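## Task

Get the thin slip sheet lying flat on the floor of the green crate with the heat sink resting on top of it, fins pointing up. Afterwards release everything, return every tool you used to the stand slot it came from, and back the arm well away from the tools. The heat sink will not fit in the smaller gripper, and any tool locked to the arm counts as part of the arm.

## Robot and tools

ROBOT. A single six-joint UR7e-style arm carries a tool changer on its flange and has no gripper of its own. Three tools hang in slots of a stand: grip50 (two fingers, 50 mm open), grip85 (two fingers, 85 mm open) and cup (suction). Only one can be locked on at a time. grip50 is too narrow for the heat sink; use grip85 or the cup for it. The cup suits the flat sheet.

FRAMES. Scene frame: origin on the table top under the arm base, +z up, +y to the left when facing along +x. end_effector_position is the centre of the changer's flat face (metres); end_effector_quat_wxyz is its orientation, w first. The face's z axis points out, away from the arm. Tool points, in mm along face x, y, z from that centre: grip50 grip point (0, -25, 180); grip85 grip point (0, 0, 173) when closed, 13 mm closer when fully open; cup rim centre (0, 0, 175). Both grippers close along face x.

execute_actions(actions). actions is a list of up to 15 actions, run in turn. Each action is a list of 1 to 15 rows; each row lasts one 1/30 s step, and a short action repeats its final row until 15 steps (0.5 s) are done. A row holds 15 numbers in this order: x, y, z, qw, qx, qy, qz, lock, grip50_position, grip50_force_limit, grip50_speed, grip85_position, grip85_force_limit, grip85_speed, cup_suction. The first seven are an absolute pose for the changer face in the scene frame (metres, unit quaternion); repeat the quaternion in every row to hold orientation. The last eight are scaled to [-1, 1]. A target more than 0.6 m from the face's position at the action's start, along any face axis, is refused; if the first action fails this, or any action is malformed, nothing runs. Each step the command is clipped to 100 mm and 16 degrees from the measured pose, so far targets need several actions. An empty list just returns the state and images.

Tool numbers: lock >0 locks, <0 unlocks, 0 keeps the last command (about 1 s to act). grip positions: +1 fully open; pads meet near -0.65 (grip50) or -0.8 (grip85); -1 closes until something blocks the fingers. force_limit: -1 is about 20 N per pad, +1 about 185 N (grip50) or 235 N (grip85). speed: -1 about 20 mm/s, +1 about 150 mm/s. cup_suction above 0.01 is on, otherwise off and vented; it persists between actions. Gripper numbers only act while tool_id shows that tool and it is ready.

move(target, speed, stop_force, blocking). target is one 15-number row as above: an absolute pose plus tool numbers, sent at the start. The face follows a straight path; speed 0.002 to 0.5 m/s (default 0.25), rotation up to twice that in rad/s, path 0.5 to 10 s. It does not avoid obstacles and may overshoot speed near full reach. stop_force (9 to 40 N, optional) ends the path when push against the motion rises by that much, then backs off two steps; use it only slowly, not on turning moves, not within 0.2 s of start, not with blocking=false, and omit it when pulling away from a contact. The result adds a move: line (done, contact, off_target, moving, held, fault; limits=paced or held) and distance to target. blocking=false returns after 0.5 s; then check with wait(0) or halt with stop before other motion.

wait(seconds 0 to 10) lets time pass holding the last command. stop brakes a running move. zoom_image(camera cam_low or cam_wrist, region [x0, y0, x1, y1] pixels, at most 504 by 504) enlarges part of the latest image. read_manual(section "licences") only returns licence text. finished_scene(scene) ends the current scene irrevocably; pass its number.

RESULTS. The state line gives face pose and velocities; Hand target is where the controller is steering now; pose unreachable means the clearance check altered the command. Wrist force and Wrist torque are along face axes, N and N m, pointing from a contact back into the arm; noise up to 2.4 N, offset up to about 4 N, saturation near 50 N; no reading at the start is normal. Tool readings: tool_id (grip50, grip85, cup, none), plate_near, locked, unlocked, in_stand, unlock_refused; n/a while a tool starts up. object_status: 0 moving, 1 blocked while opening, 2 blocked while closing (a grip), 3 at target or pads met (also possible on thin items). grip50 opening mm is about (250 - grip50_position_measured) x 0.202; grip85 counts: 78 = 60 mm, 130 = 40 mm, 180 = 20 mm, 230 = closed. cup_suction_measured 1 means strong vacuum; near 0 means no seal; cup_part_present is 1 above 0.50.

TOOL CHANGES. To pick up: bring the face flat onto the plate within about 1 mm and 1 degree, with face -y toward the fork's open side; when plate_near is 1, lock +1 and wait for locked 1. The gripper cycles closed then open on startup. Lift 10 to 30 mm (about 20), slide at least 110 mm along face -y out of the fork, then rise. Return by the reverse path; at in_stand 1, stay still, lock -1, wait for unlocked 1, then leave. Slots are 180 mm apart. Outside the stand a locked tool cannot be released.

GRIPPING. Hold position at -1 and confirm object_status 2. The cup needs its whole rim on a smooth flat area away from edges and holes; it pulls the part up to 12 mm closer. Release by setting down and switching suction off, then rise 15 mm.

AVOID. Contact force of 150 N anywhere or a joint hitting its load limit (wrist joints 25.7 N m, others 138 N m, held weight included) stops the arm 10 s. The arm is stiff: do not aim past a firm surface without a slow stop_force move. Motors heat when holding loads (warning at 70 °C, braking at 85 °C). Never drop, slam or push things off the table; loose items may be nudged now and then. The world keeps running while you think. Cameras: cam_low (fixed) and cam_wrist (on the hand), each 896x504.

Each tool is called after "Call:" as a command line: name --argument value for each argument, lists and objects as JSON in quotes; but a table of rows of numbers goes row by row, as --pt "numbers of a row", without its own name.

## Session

Call:
execute_actions --actions '[]'

Scene clock: 0.00 s.
end_effector_position=(+0.4307, -0.0128, +0.3547) locked=0 unlocked=1 plate_near=0 in_stand=0 unlock_refused=0 tool_id=none grip50_position_measured=n/a grip50_object_status=n/a grip85_position_measured=n/a grip85_object_status=n/a cup_suction_measured=n/a cup_part_present=n/a end_effector_quat_wxyz=(-0.006, +0.715, +0.699, +0.003) end_effector_velocity=(+0.000, -0.000, -0.001) end_effector_angular_velocity=(+0.001, +0.003, -0.002)
Joint positions: [-0.316 -1.724  2.042 -1.891 -1.569 -1.886]
Joint velocities: [-0.001  0.003 -0.     0.001 -0.     0.001]
Wrist force (N, on the end effector, along its own x y z axes, offset not removed): no reading
Wrist torque (N m, same axes, about the end effector's origin, offset not removed): no reading
Hand target: +0.431, -0.013, +0.355; -0.006, +0.715, +0.699, +0.003
camera_calibration (this result's frames):
cam_wrist: T_world_to_cam=[[-0.0183436, 0.999751, -0.0127302, 0.0148495], [0.951246, 0.0213715, 0.30769, -0.461162], [0.307886, -0.00646538, -0.951401, 0.24979], [0, 0, 0, 1]] pos_world=[0.362045, -0.00337505, 0.379735]

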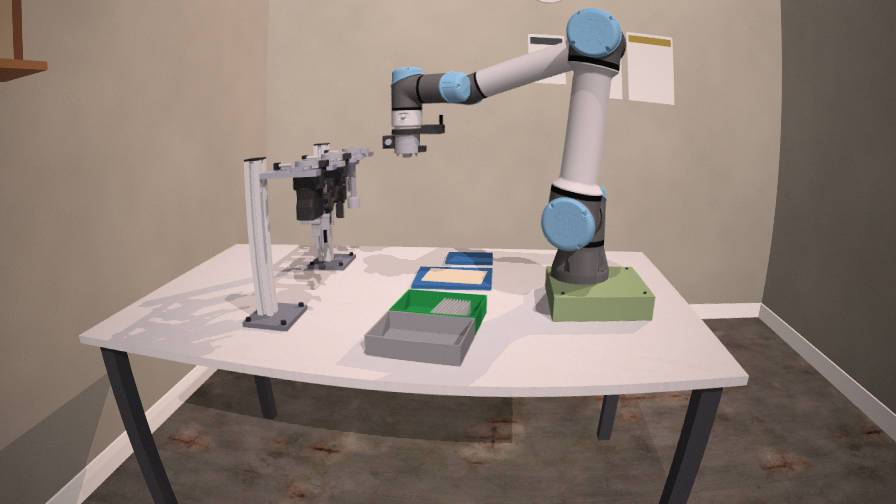

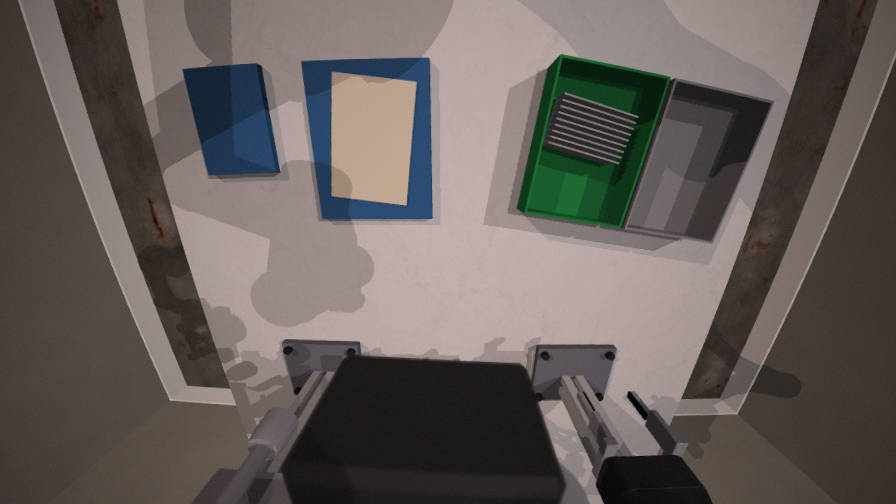

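Call:
move --target '[0.50,-0.012,0.42,0,0.6964,0.7176,0,0,0,0,0,1,0,0,0]'

Call:
move --target '[0.6292,-0.0112,0.401,0,0.6964,0.7176,0,0,0,0,0,1,0,0,0]' --speed 0.15

Scene clock: 3.17 s.
end_effector_position=(+0.4998, -0.0120, +0.4200) locked=0 unlocked=1 plate_near=0 in_stand=0 unlock_refused=0 tool_id=none grip50_position_measured=n/a grip50_object_status=n/a grip85_position_measured=n/a grip85_object_status=n/a cup_suction_measured=n/a cup_part_present=n/a end_effector_quat_wxyz=(-0.000, +0.696, +0.718, +0.000) end_effector_velocity=(+0.001, +0.000, +0.001) end_effector_angular_velocity=(-0.000, +0.000, +0.002)
Joint positions: [-0.262 -1.591  1.751 -1.74  -1.58  -1.885]
Joint velocities: [ 0.002  0.003 -0.006  0.003 -0.    -0.001]
Wrist force (N, on the end effector, along its own x y z axes, offset not removed): [-3.1 -3.4 -3.1]
Wrist torque (N m, same axes, about the end effector's origin, offset not removed): [-0.09 0.11 0.03]
Hand target: +0.500, -0.012, +0.420; -0.000, +0.696, +0.718, +0.000
Off the commanded pose: 0.000 m, 0 deg.
move: done
camera_calibration (this result's frames):
cam_wrist: T_world_to_cam=[[-0.0719268, 0.997104, -0.0246851, 0.0479477], [0.947372, 0.076038, 0.310972, -0.545825], [0.311949, -0.00101872, -0.950098, 0.288099], [0, 0, 0, 1]] pos_world=[0.430676, -0.0060119, 0.444643]

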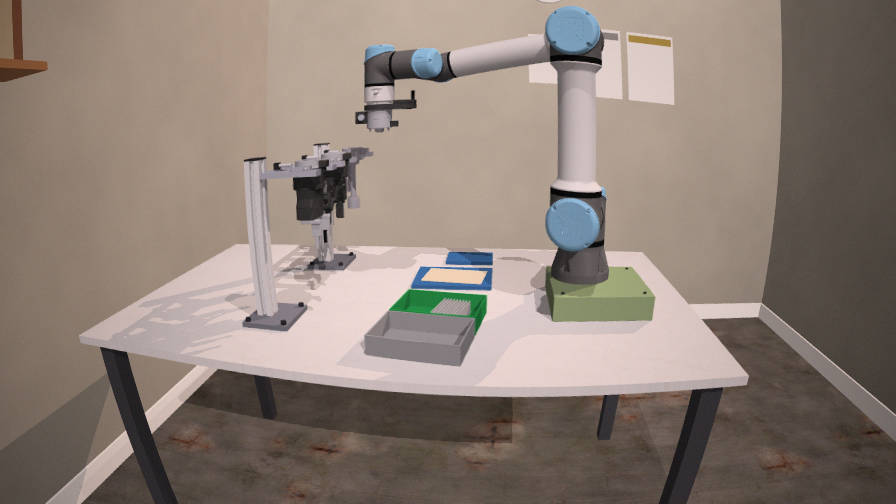

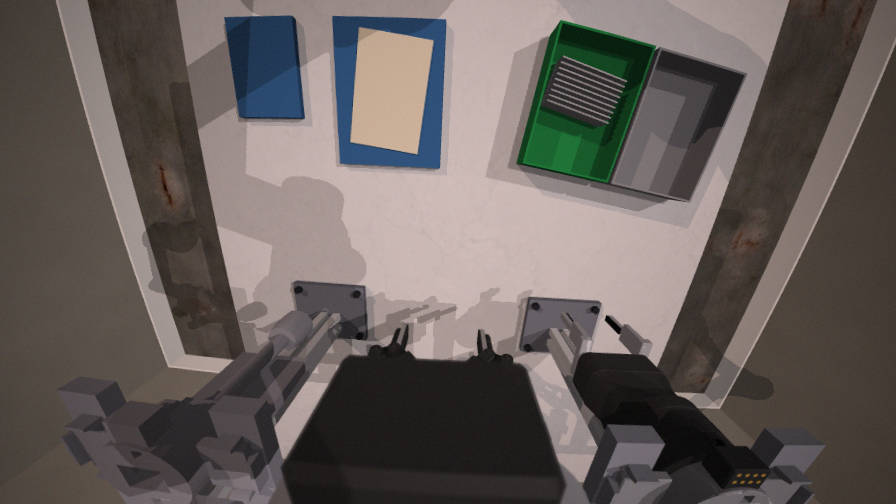

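Scene clock: 4.53 s.
end_effector_position=(+0.6290, -0.0113, +0.4012) locked=0 unlocked=1 plate_near=0 in_stand=0 unlock_refused=0 tool_id=none grip50_position_measured=n/a grip50_object_status=n/a grip85_position_measured=n/a grip85_object_status=n/a cup_suction_measured=n/a cup_part_present=n/a end_effector_quat_wxyz=(-0.000, +0.696, +0.718, +0.000) end_effector_velocity=(+0.002, -0.000, -0.001) end_effector_angular_velocity=(+0.000, +0.002, +0.001)
Joint positions: [-0.201 -1.273  1.432 -1.738 -1.58  -1.824]
Joint velocities: [ 0.     0.006 -0.006  0.003 -0.    -0.   ]
Wrist force (N, on the end effector, along its own x y z axes, offset not removed): [-2.7 -1.0 -3.1]
Wrist torque (N m, same axes, about the end effector's origin, offset not removed): [0.03 0.13 -0.15]
Hand target: +0.629, -0.011, +0.401; -0.000, +0.696, +0.718, +0.000
Off the commanded pose: 0.000 m, 0 deg.
move: done
camera_calibration (this result's frames):
cam_wrist: T_world_to_cam=[[-0.0719732, 0.997101, -0.0246869, 0.0560629], [0.947384, 0.0760826, 0.310927, -0.662448], [0.311904, -0.00100955, -0.950113, 0.229955], [0, 0, 0, 1]] pos_world=[0.559904, -0.00526738, 0.425841]

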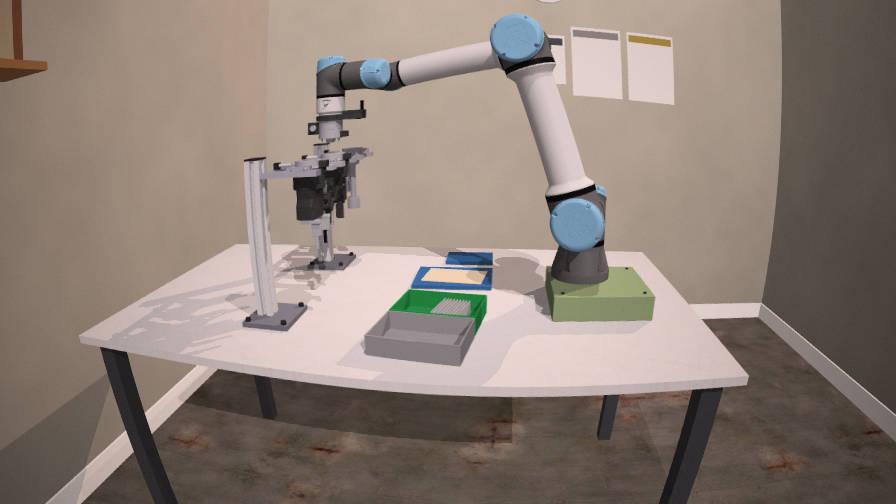

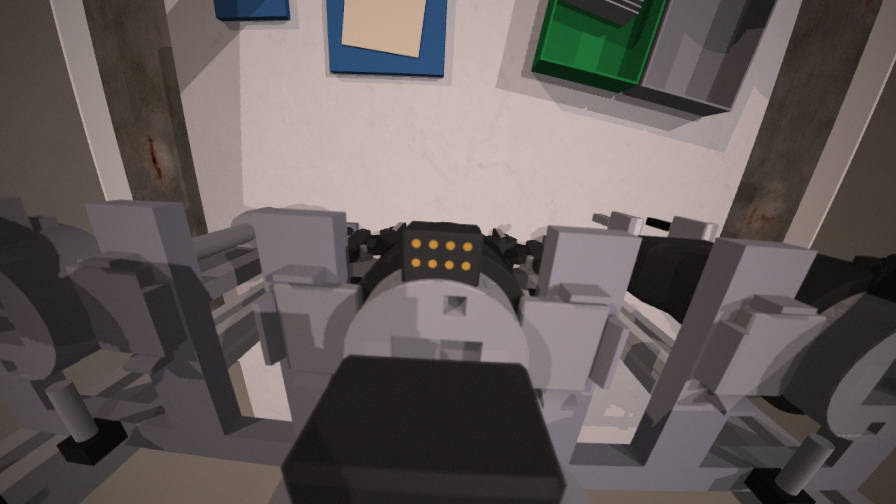

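Call:
move --target '[0.623,-0.0122,0.401,0,0.7018,0.7124,0,0,0,0,0,1,0,0,0]' --speed 0.05

Scene clock: 10.50 s.
end_effector_position=(+0.6232, -0.0122, +0.4010) locked=0 unlocked=1 plate_near=0 in_stand=0 unlock_refused=0 tool_id=none grip50_position_measured=n/a grip50_object_status=n/a grip85_position_measured=n/a grip85_object_status=n/a cup_suction_measured=n/a cup_part_present=n/a end_effector_quat_wxyz=(-0.000, +0.702, +0.713, -0.000) end_effector_velocity=(-0.002, -0.001, +0.000) end_effector_angular_velocity=(-0.001, -0.000, -0.006)
Joint positions: [-0.205 -1.287  1.451 -1.743 -1.58  -1.813]
Joint velocities: [-0.002 -0.004  0.006 -0.002 -0.001  0.004]
Wrist force (N, on the end effector, along its own x y z axes, offset not removed): [0.5 4.6 -1.7]
Wrist torque (N m, same axes, about the end effector's origin, offset not removed): [0.22 -0.11 -0.24]
Hand target: +0.623, -0.012, +0.401; +0.000, +0.702, +0.712, -0.000
Off the commanded pose: 0.000 m, 0 deg.
move: done
camera_calibration (this result's frames):
cam_wrist: T_world_to_cam=[[-0.0573846, 0.998043, -0.0248282, 0.0475114], [0.948397, 0.0622646, 0.310911, -0.65754], [0.311849, -0.00570547, -0.950115, 0.231592], [0, 0, 0, 1]] pos_world=[0.554114, -0.00515569, 0.425655]

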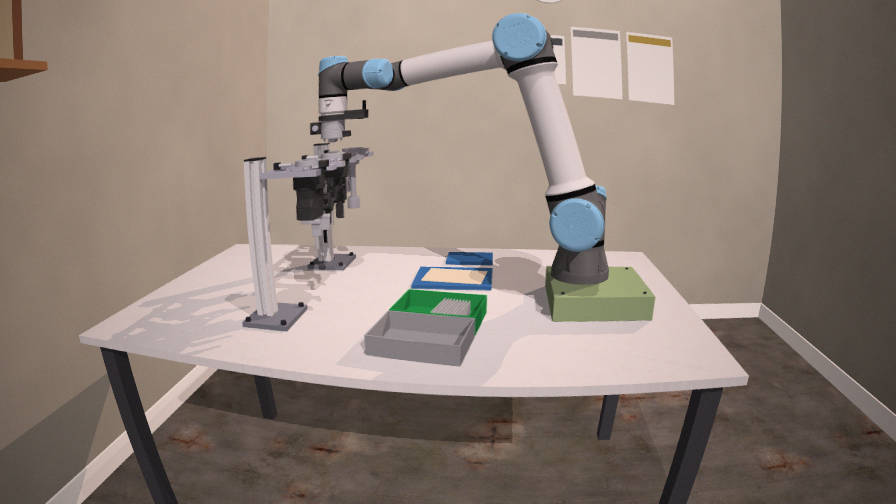

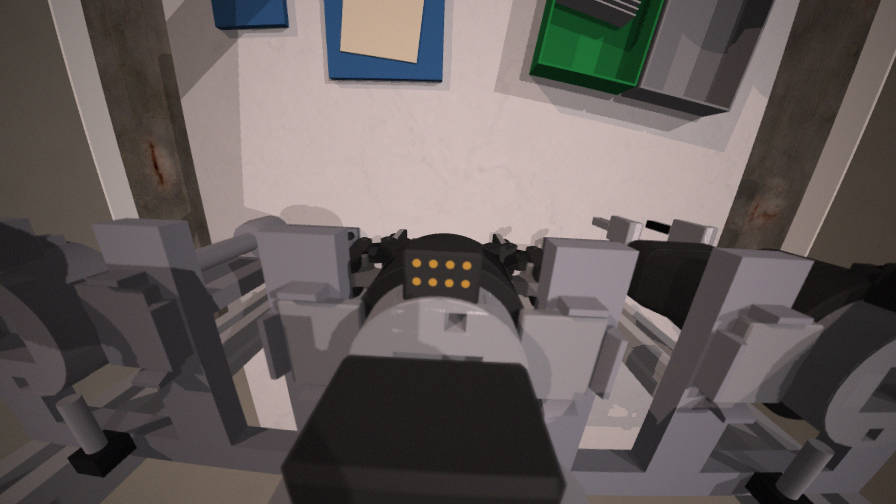

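Call:
move --target '[0.623,-0.0132,0.378,0,0.7018,0.7124,0,0,0,0,0,1,0,0,0]' --speed 0.03

Call:
move --target '[0.623,-0.0132,0.355,0,0.7018,0.7124,0,0,0,0,0,1,0,0,0]' --speed 0.006 --stop_force 15

Scene clock: 14.53 s.
end_effector_position=(+0.6230, -0.0132, +0.3781) locked=0 unlocked=1 plate_near=0 in_stand=0 unlock_refused=0 tool_id=none grip50_position_measured=n/a grip50_object_status=n/a grip85_position_measured=n/a grip85_object_status=n/a cup_suction_measured=n/a cup_part_present=n/a end_effector_quat_wxyz=(+0.000, +0.702, +0.712, -0.000) end_effector_velocity=(-0.000, -0.000, -0.001) end_effector_angular_velocity=(+0.001, -0.001, -0.002)
Joint positions: [-0.207 -1.277  1.497 -1.799 -1.58  -1.815]
Joint velocities: [-0.001 -0.     0.003 -0.004  0.001  0.001]
Wrist force (N, on the end effector, along its own x y z axes, offset not removed): [-0.9 -1.1 -1.5]
Wrist torque (N m, same axes, about the end effector's origin, offset not removed): [0.02 -0.21 0.13]
Hand target: +0.623, -0.013, +0.378; +0.000, +0.702, +0.712, -0.000
Off the commanded pose: 0.000 m, 0 deg.
move: done
camera_calibration (this result's frames):
cam_wrist: T_world_to_cam=[[-0.0570133, 0.998064, -0.0248488, 0.0477382], [0.94842, 0.0619182, 0.310911, -0.650254], [0.311847, -0.00584105, -0.950114, 0.209915], [0, 0, 0, 1]] pos_world=[0.553975, -0.00615715, 0.4028]

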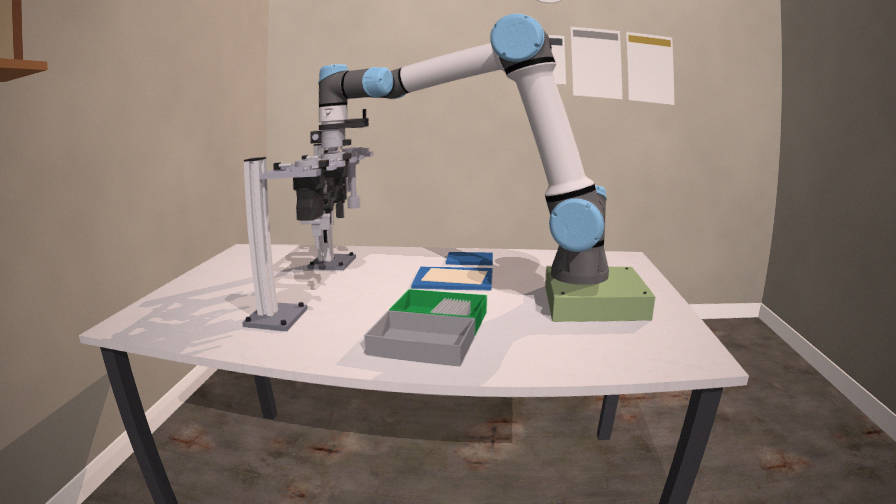

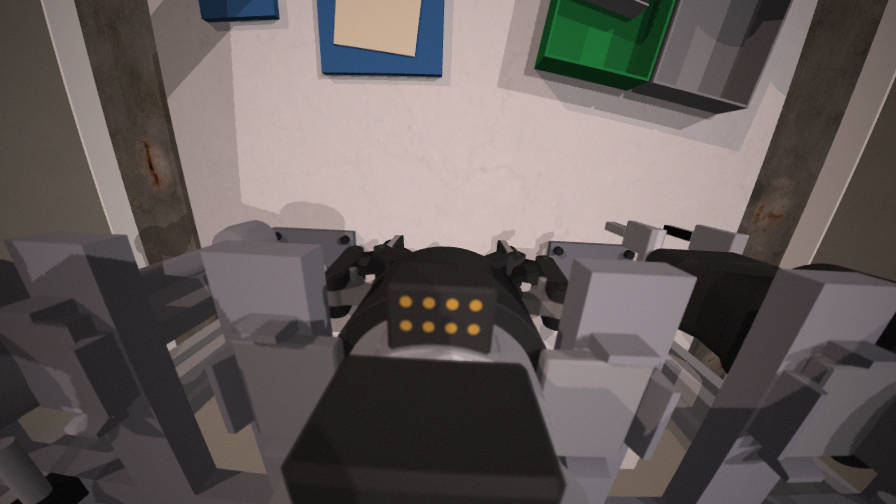

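Scene clock: 17.73 s.
end_effector_position=(+0.6231, -0.0132, +0.3612) locked=0 unlocked=1 plate_near=1 in_stand=1 unlock_refused=0 tool_id=none grip50_position_measured=n/a grip50_object_status=n/a grip85_position_measured=n/a grip85_object_status=n/a cup_suction_measured=n/a cup_part_present=n/a end_effector_quat_wxyz=(+0.000, +0.702, +0.712, +0.000) end_effector_velocity=(-0.000, -0.000, +0.001) end_effector_angular_velocity=(+0.001, +0.004, +0.001)
Joint positions: [-0.207 -1.267  1.528 -1.841 -1.58  -1.815]
Joint velocities: [-0.     0.    -0.003  0.007  0.001 -0.001]
Wrist force (N, on the end effector, along its own x y z axes, offset not removed): [-0.8 -1.0 -29.8]
Wrist torque (N m, same axes, about the end effector's origin, offset not removed): [-1.00 0.40 -0.15]
Hand target: +0.623, -0.013, +0.361; +0.000, +0.702, +0.712, +0.000
Off the commanded pose: 0.006 m, 0 deg.
move: contact
camera_calibration (this result's frames):
cam_wrist: T_world_to_cam=[[-0.0570164, 0.998062, -0.0249131, 0.047357], [0.948353, 0.0619424, 0.31111, -0.645043], [0.31205, -0.00588807, -0.950047, 0.193613], [0, 0, 0, 1]] pos_world=[0.554012, -0.00616967, 0.385801]

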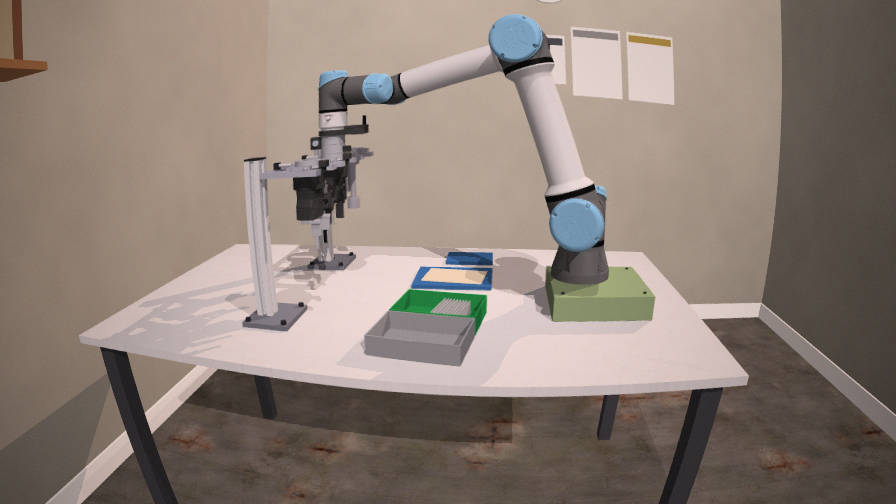

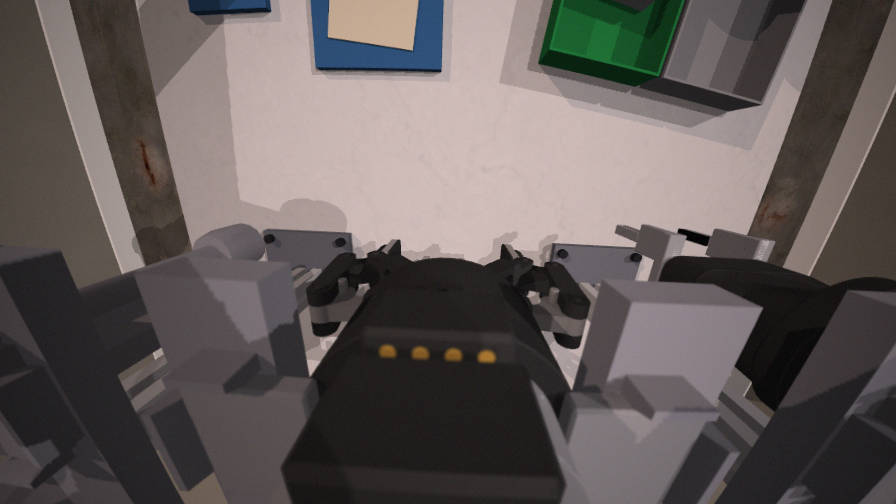

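Call:
execute_actions --actions '[[[0.623,-0.0132,0.3616,0,0.7018,0.7124,0,1,0,0,0,1,0,0,0]],[[0.623,-0.0132,0.3616,0,0.7018,0.7124,0,1,0,0,0,1,0,0,0]],[[0.623,-0.0132,0.3616,0,0.7018,0.7124,0,1,0,0,0,1,0,0,0]]]'

Call:
move --target '[0.623,-0.0132,0.381,0,0.7018,0.7124,0,0,0,0,0,1,0,0,0]' --speed 0.03

Call:
move --target '[0.484,-0.0153,0.381,0,0.7018,0.7124,0,0,0,0,0,1,0,0,0]' --speed 0.08

Call:
move --target '[0.305,0.16,0.30,0,0.994,-0.11,0,0,0,0,0,1,0,0,0]' --speed 0.2

Scene clock: 28.67 s.
end_effector_position=(+0.6230, -0.0132, +0.3616) locked=1 unlocked=0 plate_near=1 in_stand=1 unlock_refused=0 tool_id=grip85 grip50_position_measured=n/a grip50_object_status=n/a grip85_position_measured=n/a grip85_object_status=n/a cup_suction_measured=n/a cup_part_present=n/a end_effector_quat_wxyz=(+0.000, +0.702, +0.712, +0.000) end_effector_velocity=(-0.000, -0.000, +0.001) end_effector_angular_velocity=(-0.002, -0.001, +0.001)
Joint positions: [-0.207 -1.267  1.528 -1.84  -1.58  -1.815]
Joint velocities: [-0.    -0.002  0.     0.    -0.001 -0.002]
Wrist force (N, on the end effector, along its own x y z axes, offset not removed): [1.7 19.0 -10.5]
Wrist torque (N m, same axes, about the end effector's origin, offset not removed): [-0.62 0.26 1.26]
Hand target: +0.623, -0.013, +0.362; -0.000, +0.702, +0.712, -0.000
Off the commanded pose: 0.000 m, 0 deg.
camera_calibration (this result's frames):
cam_wrist: T_world_to_cam=[[-0.0569547, 0.998068, -0.0248344, 0.0472878], [0.948414, 0.0618582, 0.310942, -0.645116], [0.311878, -0.00584368, -0.950104, 0.194193], [0, 0, 0, 1]] pos_world=[0.553965, -0.00615587, 0.386272]

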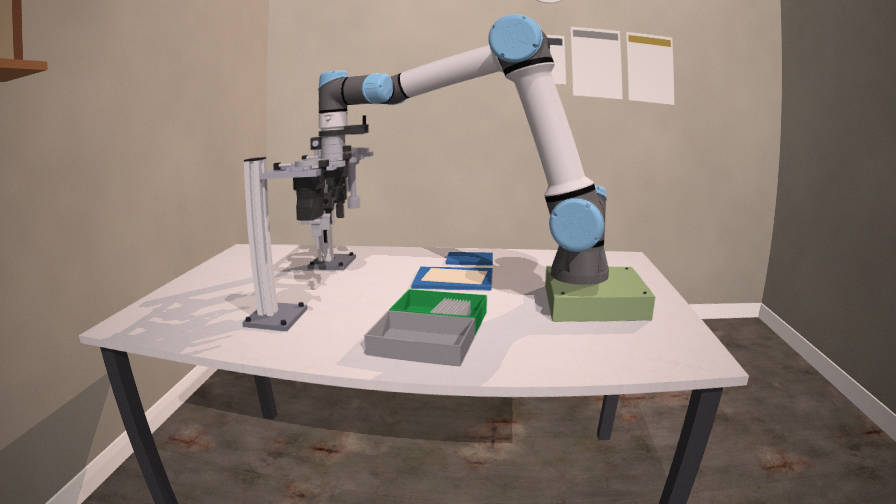

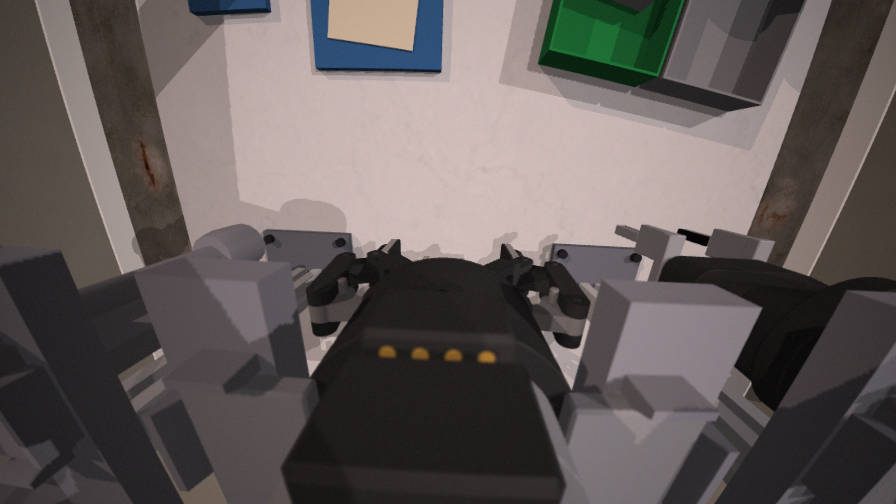

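Scene clock: 29.63 s.
end_effector_position=(+0.6230, -0.0132, +0.3809) locked=1 unlocked=0 plate_near=1 in_stand=0 unlock_refused=0 tool_id=grip85 grip50_position_measured=n/a grip50_object_status=n/a grip85_position_measured=n/a grip85_object_status=n/a cup_suction_measured=n/a cup_part_present=n/a end_effector_quat_wxyz=(+0.000, +0.702, +0.712, +0.000) end_effector_velocity=(+0.000, +0.000, +0.001) end_effector_angular_velocity=(-0.000, +0.001, -0.000)
Joint positions: [-0.207 -1.278  1.492 -1.793 -1.58  -1.815]
Joint velocities: [ 0.    -0.    -0.003  0.004 -0.     0.   ]
Wrist force (N, on the end effector, along its own x y z axes, offset not removed): [-2.4 -2.5 0.1]
Wrist torque (N m, same axes, about the end effector's origin, offset not removed): [-0.16 0.22 -0.06]
Hand target: +0.623, -0.013, +0.381; +0.000, +0.702, +0.712, +0.000
Off the commanded pose: 0.000 m, 0 deg.
move: done
camera_calibration (this result's frames):
cam_wrist: T_world_to_cam=[[-0.0570123, 0.998065, -0.0248257, 0.0477907], [0.948414, 0.0619101, 0.31093, -0.651074], [0.311865, -0.00581816, -0.950109, 0.212492], [0, 0, 0, 1]] pos_world=[0.553944, -0.00615377, 0.405516]

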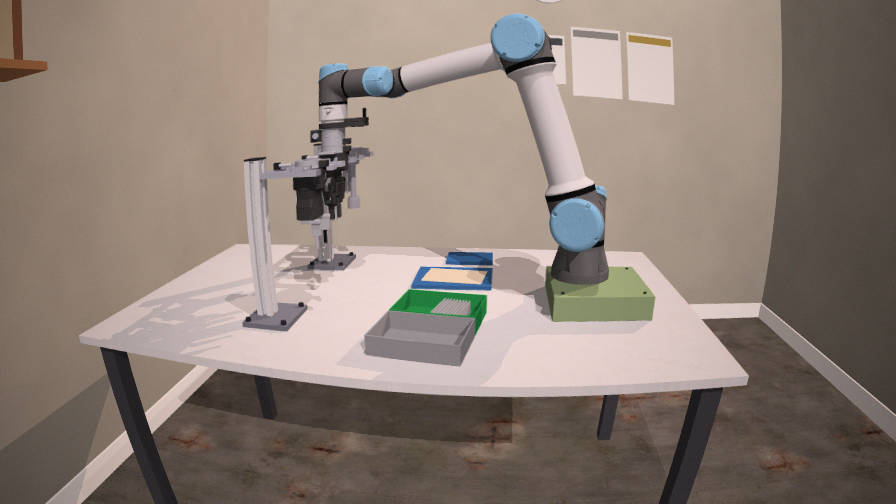

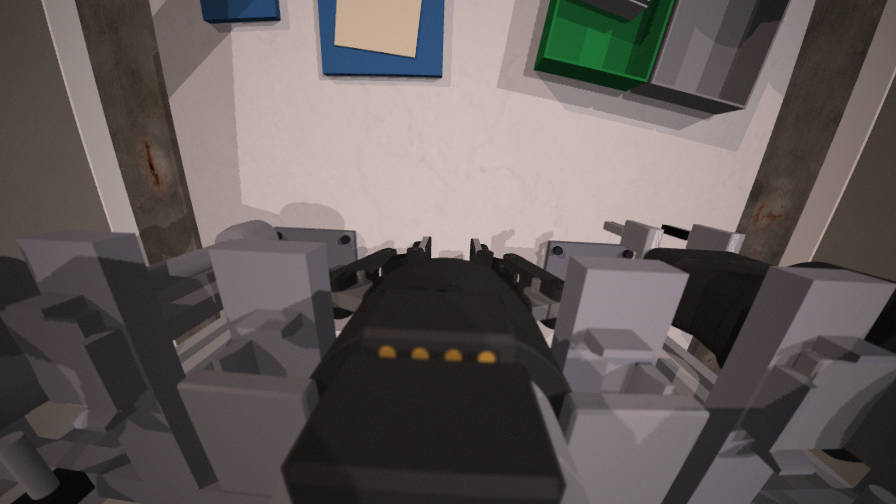

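Scene clock: 31.87 s.
end_effector_position=(+0.4841, -0.0152, +0.3808) locked=1 unlocked=0 plate_near=1 in_stand=0 unlock_refused=0 tool_id=grip85 grip50_position_measured=n/a grip50_object_status=n/a grip85_position_measured=3 grip85_object_status=3 cup_suction_measured=n/a cup_part_present=n/a end_effector_quat_wxyz=(+0.000, +0.702, +0.712, -0.000) end_effector_velocity=(-0.001, +0.001, -0.000) end_effector_angular_velocity=(+0.000, +0.000, -0.000)
Joint positions: [-0.279 -1.609  1.871 -1.842 -1.58  -1.887]
Joint velocities: [ 0.    -0.002  0.002  0.    -0.     0.001]
Wrist force (N, on the end effector, along its own x y z axes, offset not removed): [-0.4 3.6 -2.1]
Wrist torque (N m, same axes, about the end effector's origin, offset not removed): [0.07 -0.03 -0.15]
Hand target: +0.484, -0.015, +0.381; +0.000, +0.702, +0.712, -0.000
Off the commanded pose: 0.000 m, 0 deg.
move: done
camera_calibration (this result's frames):
cam_wrist: T_world_to_cam=[[-0.0570107, 0.99806, -0.0250014, 0.0419585], [0.948398, 0.0619636, 0.310968, -0.519217], [0.311914, -0.00598276, -0.950091, 0.255722], [0, 0, 0, 1]] pos_world=[0.415053, -0.00817467, 0.405468]

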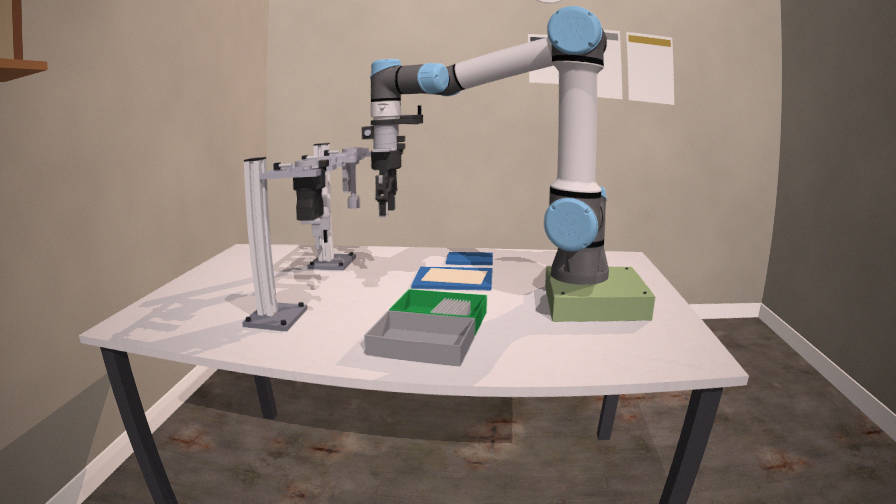

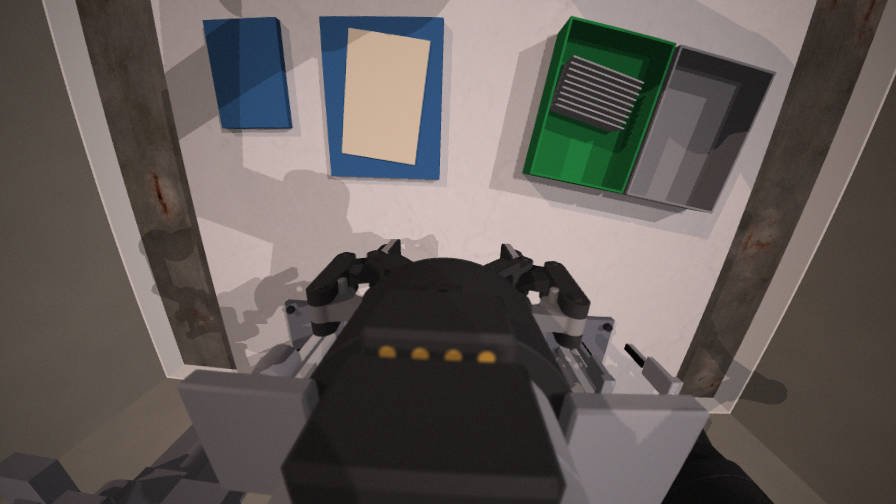

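Scene clock: 36.83 s.
end_effector_position=(+0.3051, +0.1600, +0.2999) locked=1 unlocked=0 plate_near=1 in_stand=0 unlock_refused=0 tool_id=grip85 grip50_position_measured=n/a grip50_object_status=n/a grip85_position_measured=3 grip85_object_status=3 cup_suction_measured=n/a cup_part_present=n/a end_effector_quat_wxyz=(-0.000, +0.994, -0.110, -0.000) end_effector_velocity=(-0.001, +0.001, +0.000) end_effector_angular_velocity=(-0.000, -0.001, -0.010)
Joint positions: [ 0.122 -1.904  2.331 -2.002 -1.582  0.32 ]
Joint velocities: [ 0.003 -0.002  0.001 -0.001 -0.001  0.013]
Wrist force (N, on the end effector, along its own x y z axes, offset not removed): [-4.1 -2.3 -3.2]
Wrist torque (N m, same axes, about the end effector's origin, offset not removed): [-0.19 0.20 0.09]
Hand target: +0.305, +0.160, +0.300; -0.000, +0.994, -0.110, -0.000
Off the commanded pose: 0.000 m, 0 deg.
move: done
camera_calibration (this result's frames):
cam_wrist: T_world_to_cam=[[0.983953, -0.176595, -0.025498, -0.274675], [-0.160152, -0.937114, 0.310112, 0.16316], [-0.0786588, -0.301052, -0.950358, 0.402129], [0, 0, 0, 1]] pos_world=[0.328029, 0.225455, 0.324565]

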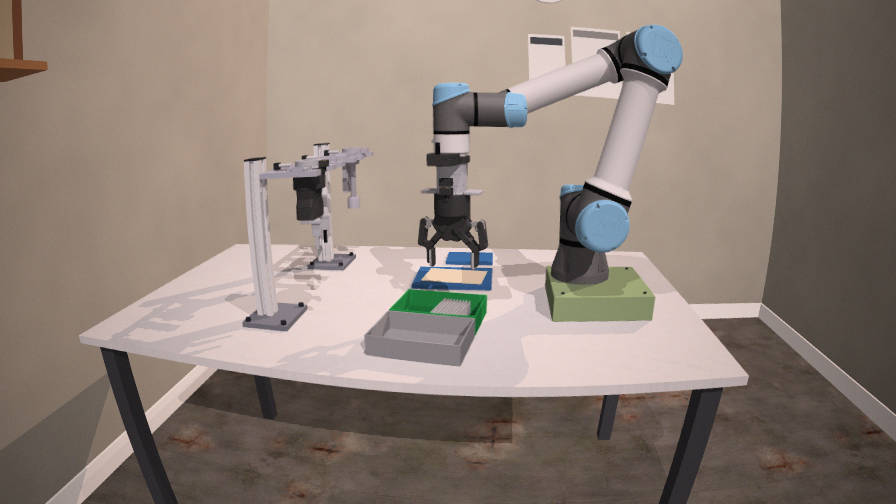

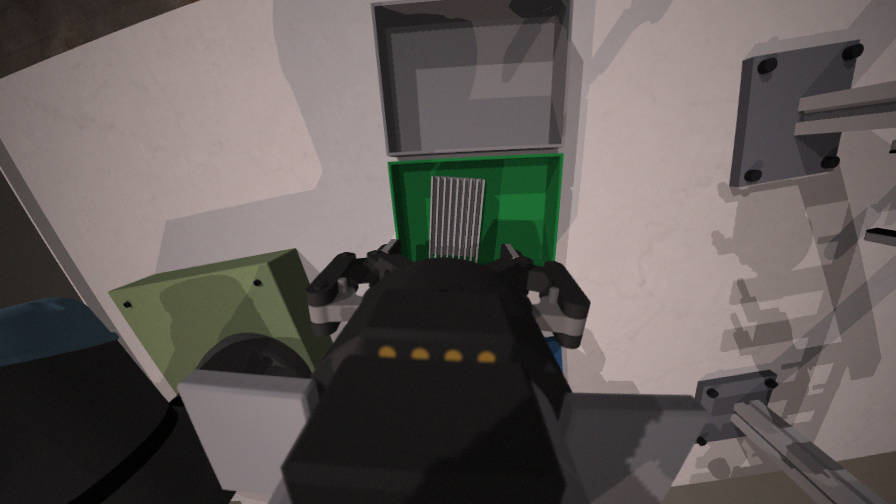

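Call:
move --target '[0.310,0.169,0.23,0,0.994,-0.11,0,0,0,0,0,0.8,0,0,0]' --speed 0.08

Call:
move --target '[0.310,0.169,0.196,0,0.994,-0.11,0,0,0,0,0,0.8,0,0,0]' --speed 0.03 --stop_force 12

Scene clock: 49.33 s.
end_effector_position=(+0.3100, +0.1690, +0.2302) locked=1 unlocked=0 plate_near=1 in_stand=0 unlock_refused=0 tool_id=grip85 grip50_position_measured=n/a grip50_object_status=n/a grip85_position_measured=28 grip85_object_status=3 cup_suction_measured=n/a cup_part_present=n/a end_effector_quat_wxyz=(-0.000, +0.994, -0.110, -0.000) end_effector_velocity=(+0.000, +0.000, -0.002) end_effector_angular_velocity=(-0.001, +0.001, -0.000)
Joint positions: [ 0.146 -1.751  2.437 -2.261 -1.583  0.344]
Joint velocities: [ 0.002  0.007  0.002 -0.008 -0.001  0.002]
Wrist force (N, on the end effector, along its own x y z axes, offset not removed): [-2.8 -0.4 -0.8]
Wrist torque (N m, same axes, about the end effector's origin, offset not removed): [0.03 0.15 0.07]
Hand target: +0.310, +0.169, +0.230; -0.000, +0.994, -0.110, -0.000
Off the commanded pose: 0.000 m, 0 deg.
move: done
camera_calibration (this result's frames):
cam_wrist: T_world_to_cam=[[0.983831, -0.177355, -0.0249268, -0.279624], [-0.160984, -0.936714, 0.310888, 0.193975], [-0.0784869, -0.301849, -0.95012, 0.339077], [0, 0, 0, 1]] pos_world=[0.332943, 0.234456, 0.254889]

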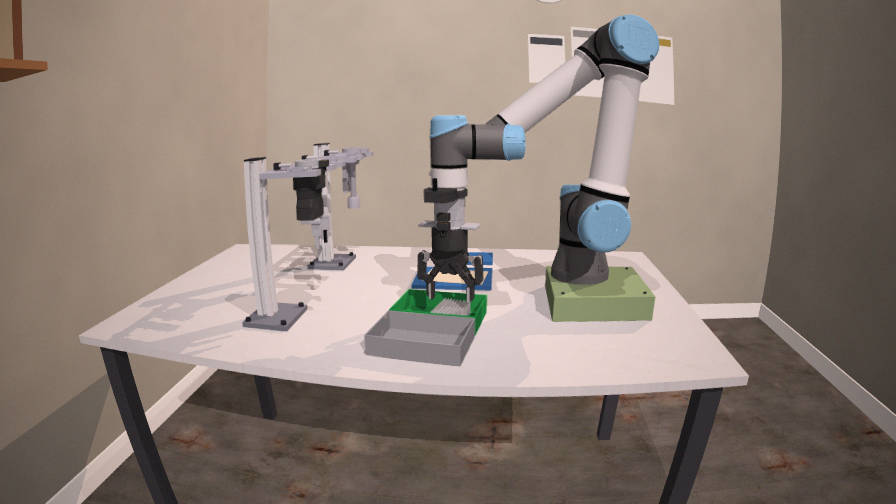

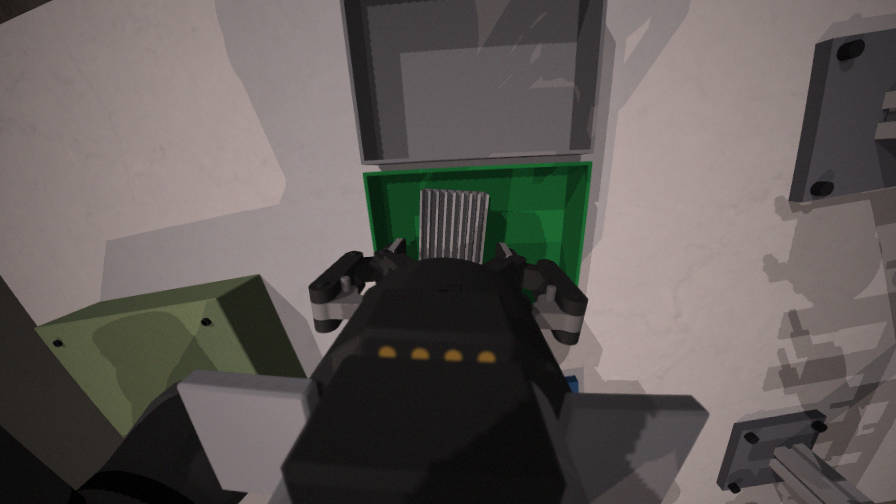

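Scene clock: 50.80 s.
end_effector_position=(+0.3100, +0.1690, +0.1962) locked=1 unlocked=0 plate_near=1 in_stand=0 unlock_refused=0 tool_id=grip85 grip50_position_measured=n/a grip50_object_status=n/a grip85_position_measured=28 grip85_object_status=3 cup_suction_measured=n/a cup_part_present=n/a end_effector_quat_wxyz=(+0.000, +0.994, -0.110, -0.000) end_effector_velocity=(-0.000, +0.000, -0.002) end_effector_angular_velocity=(-0.001, -0.000, +0.003)
Joint positions: [ 0.145 -1.664  2.487 -2.398 -1.583  0.343]
Joint velocities: [ 0.001  0.004  0.002 -0.006 -0.001 -0.002]
Wrist force (N, on the end effector, along its own x y z axes, offset not removed): [-1.1 2.8 0.2]
Wrist torque (N m, same axes, about the end effector's origin, offset not removed): [0.02 0.16 0.08]
Hand target: +0.310, +0.169, +0.196; +0.000, +0.994, -0.110, -0.000
Off the commanded pose: 0.000 m, 0 deg.
move: done
camera_calibration (this result's frames):
cam_wrist: T_world_to_cam=[[0.983832, -0.177363, -0.0248457, -0.280504], [-0.161013, -0.936696, 0.310928, 0.204594], [-0.0784199, -0.3019, -0.950109, 0.306717], [0, 0, 0, 1]] pos_world=[0.332963, 0.234489, 0.220831]

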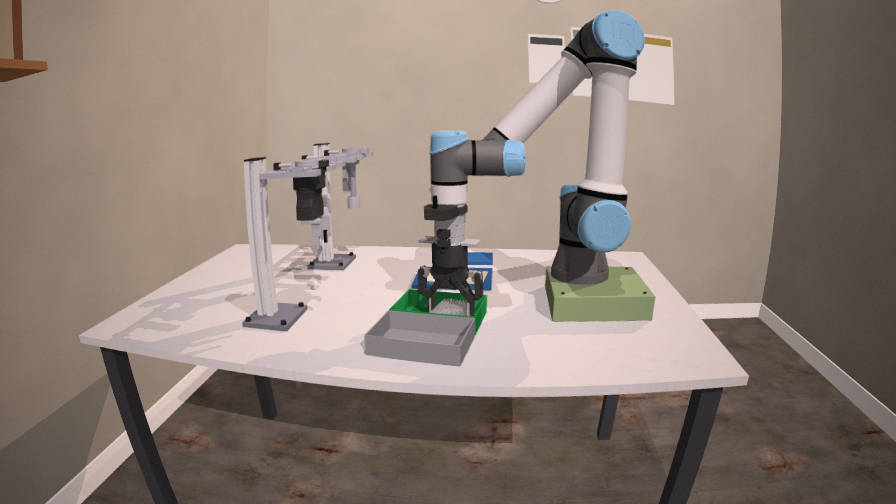

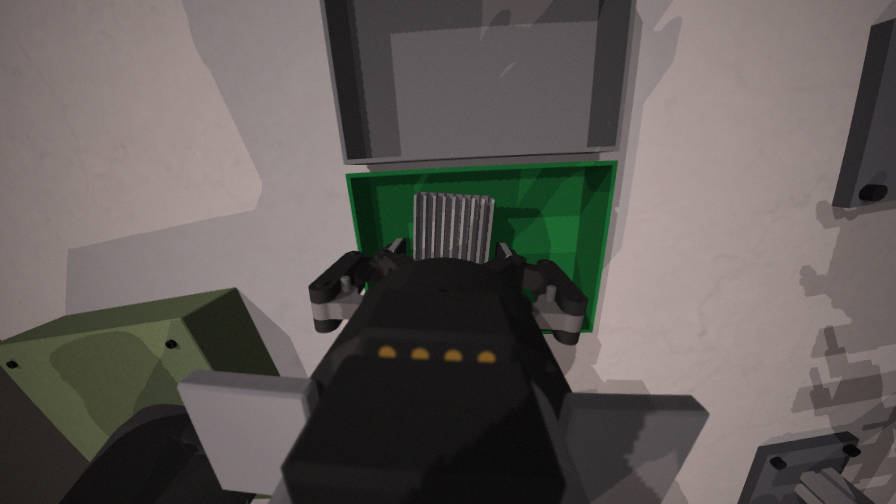

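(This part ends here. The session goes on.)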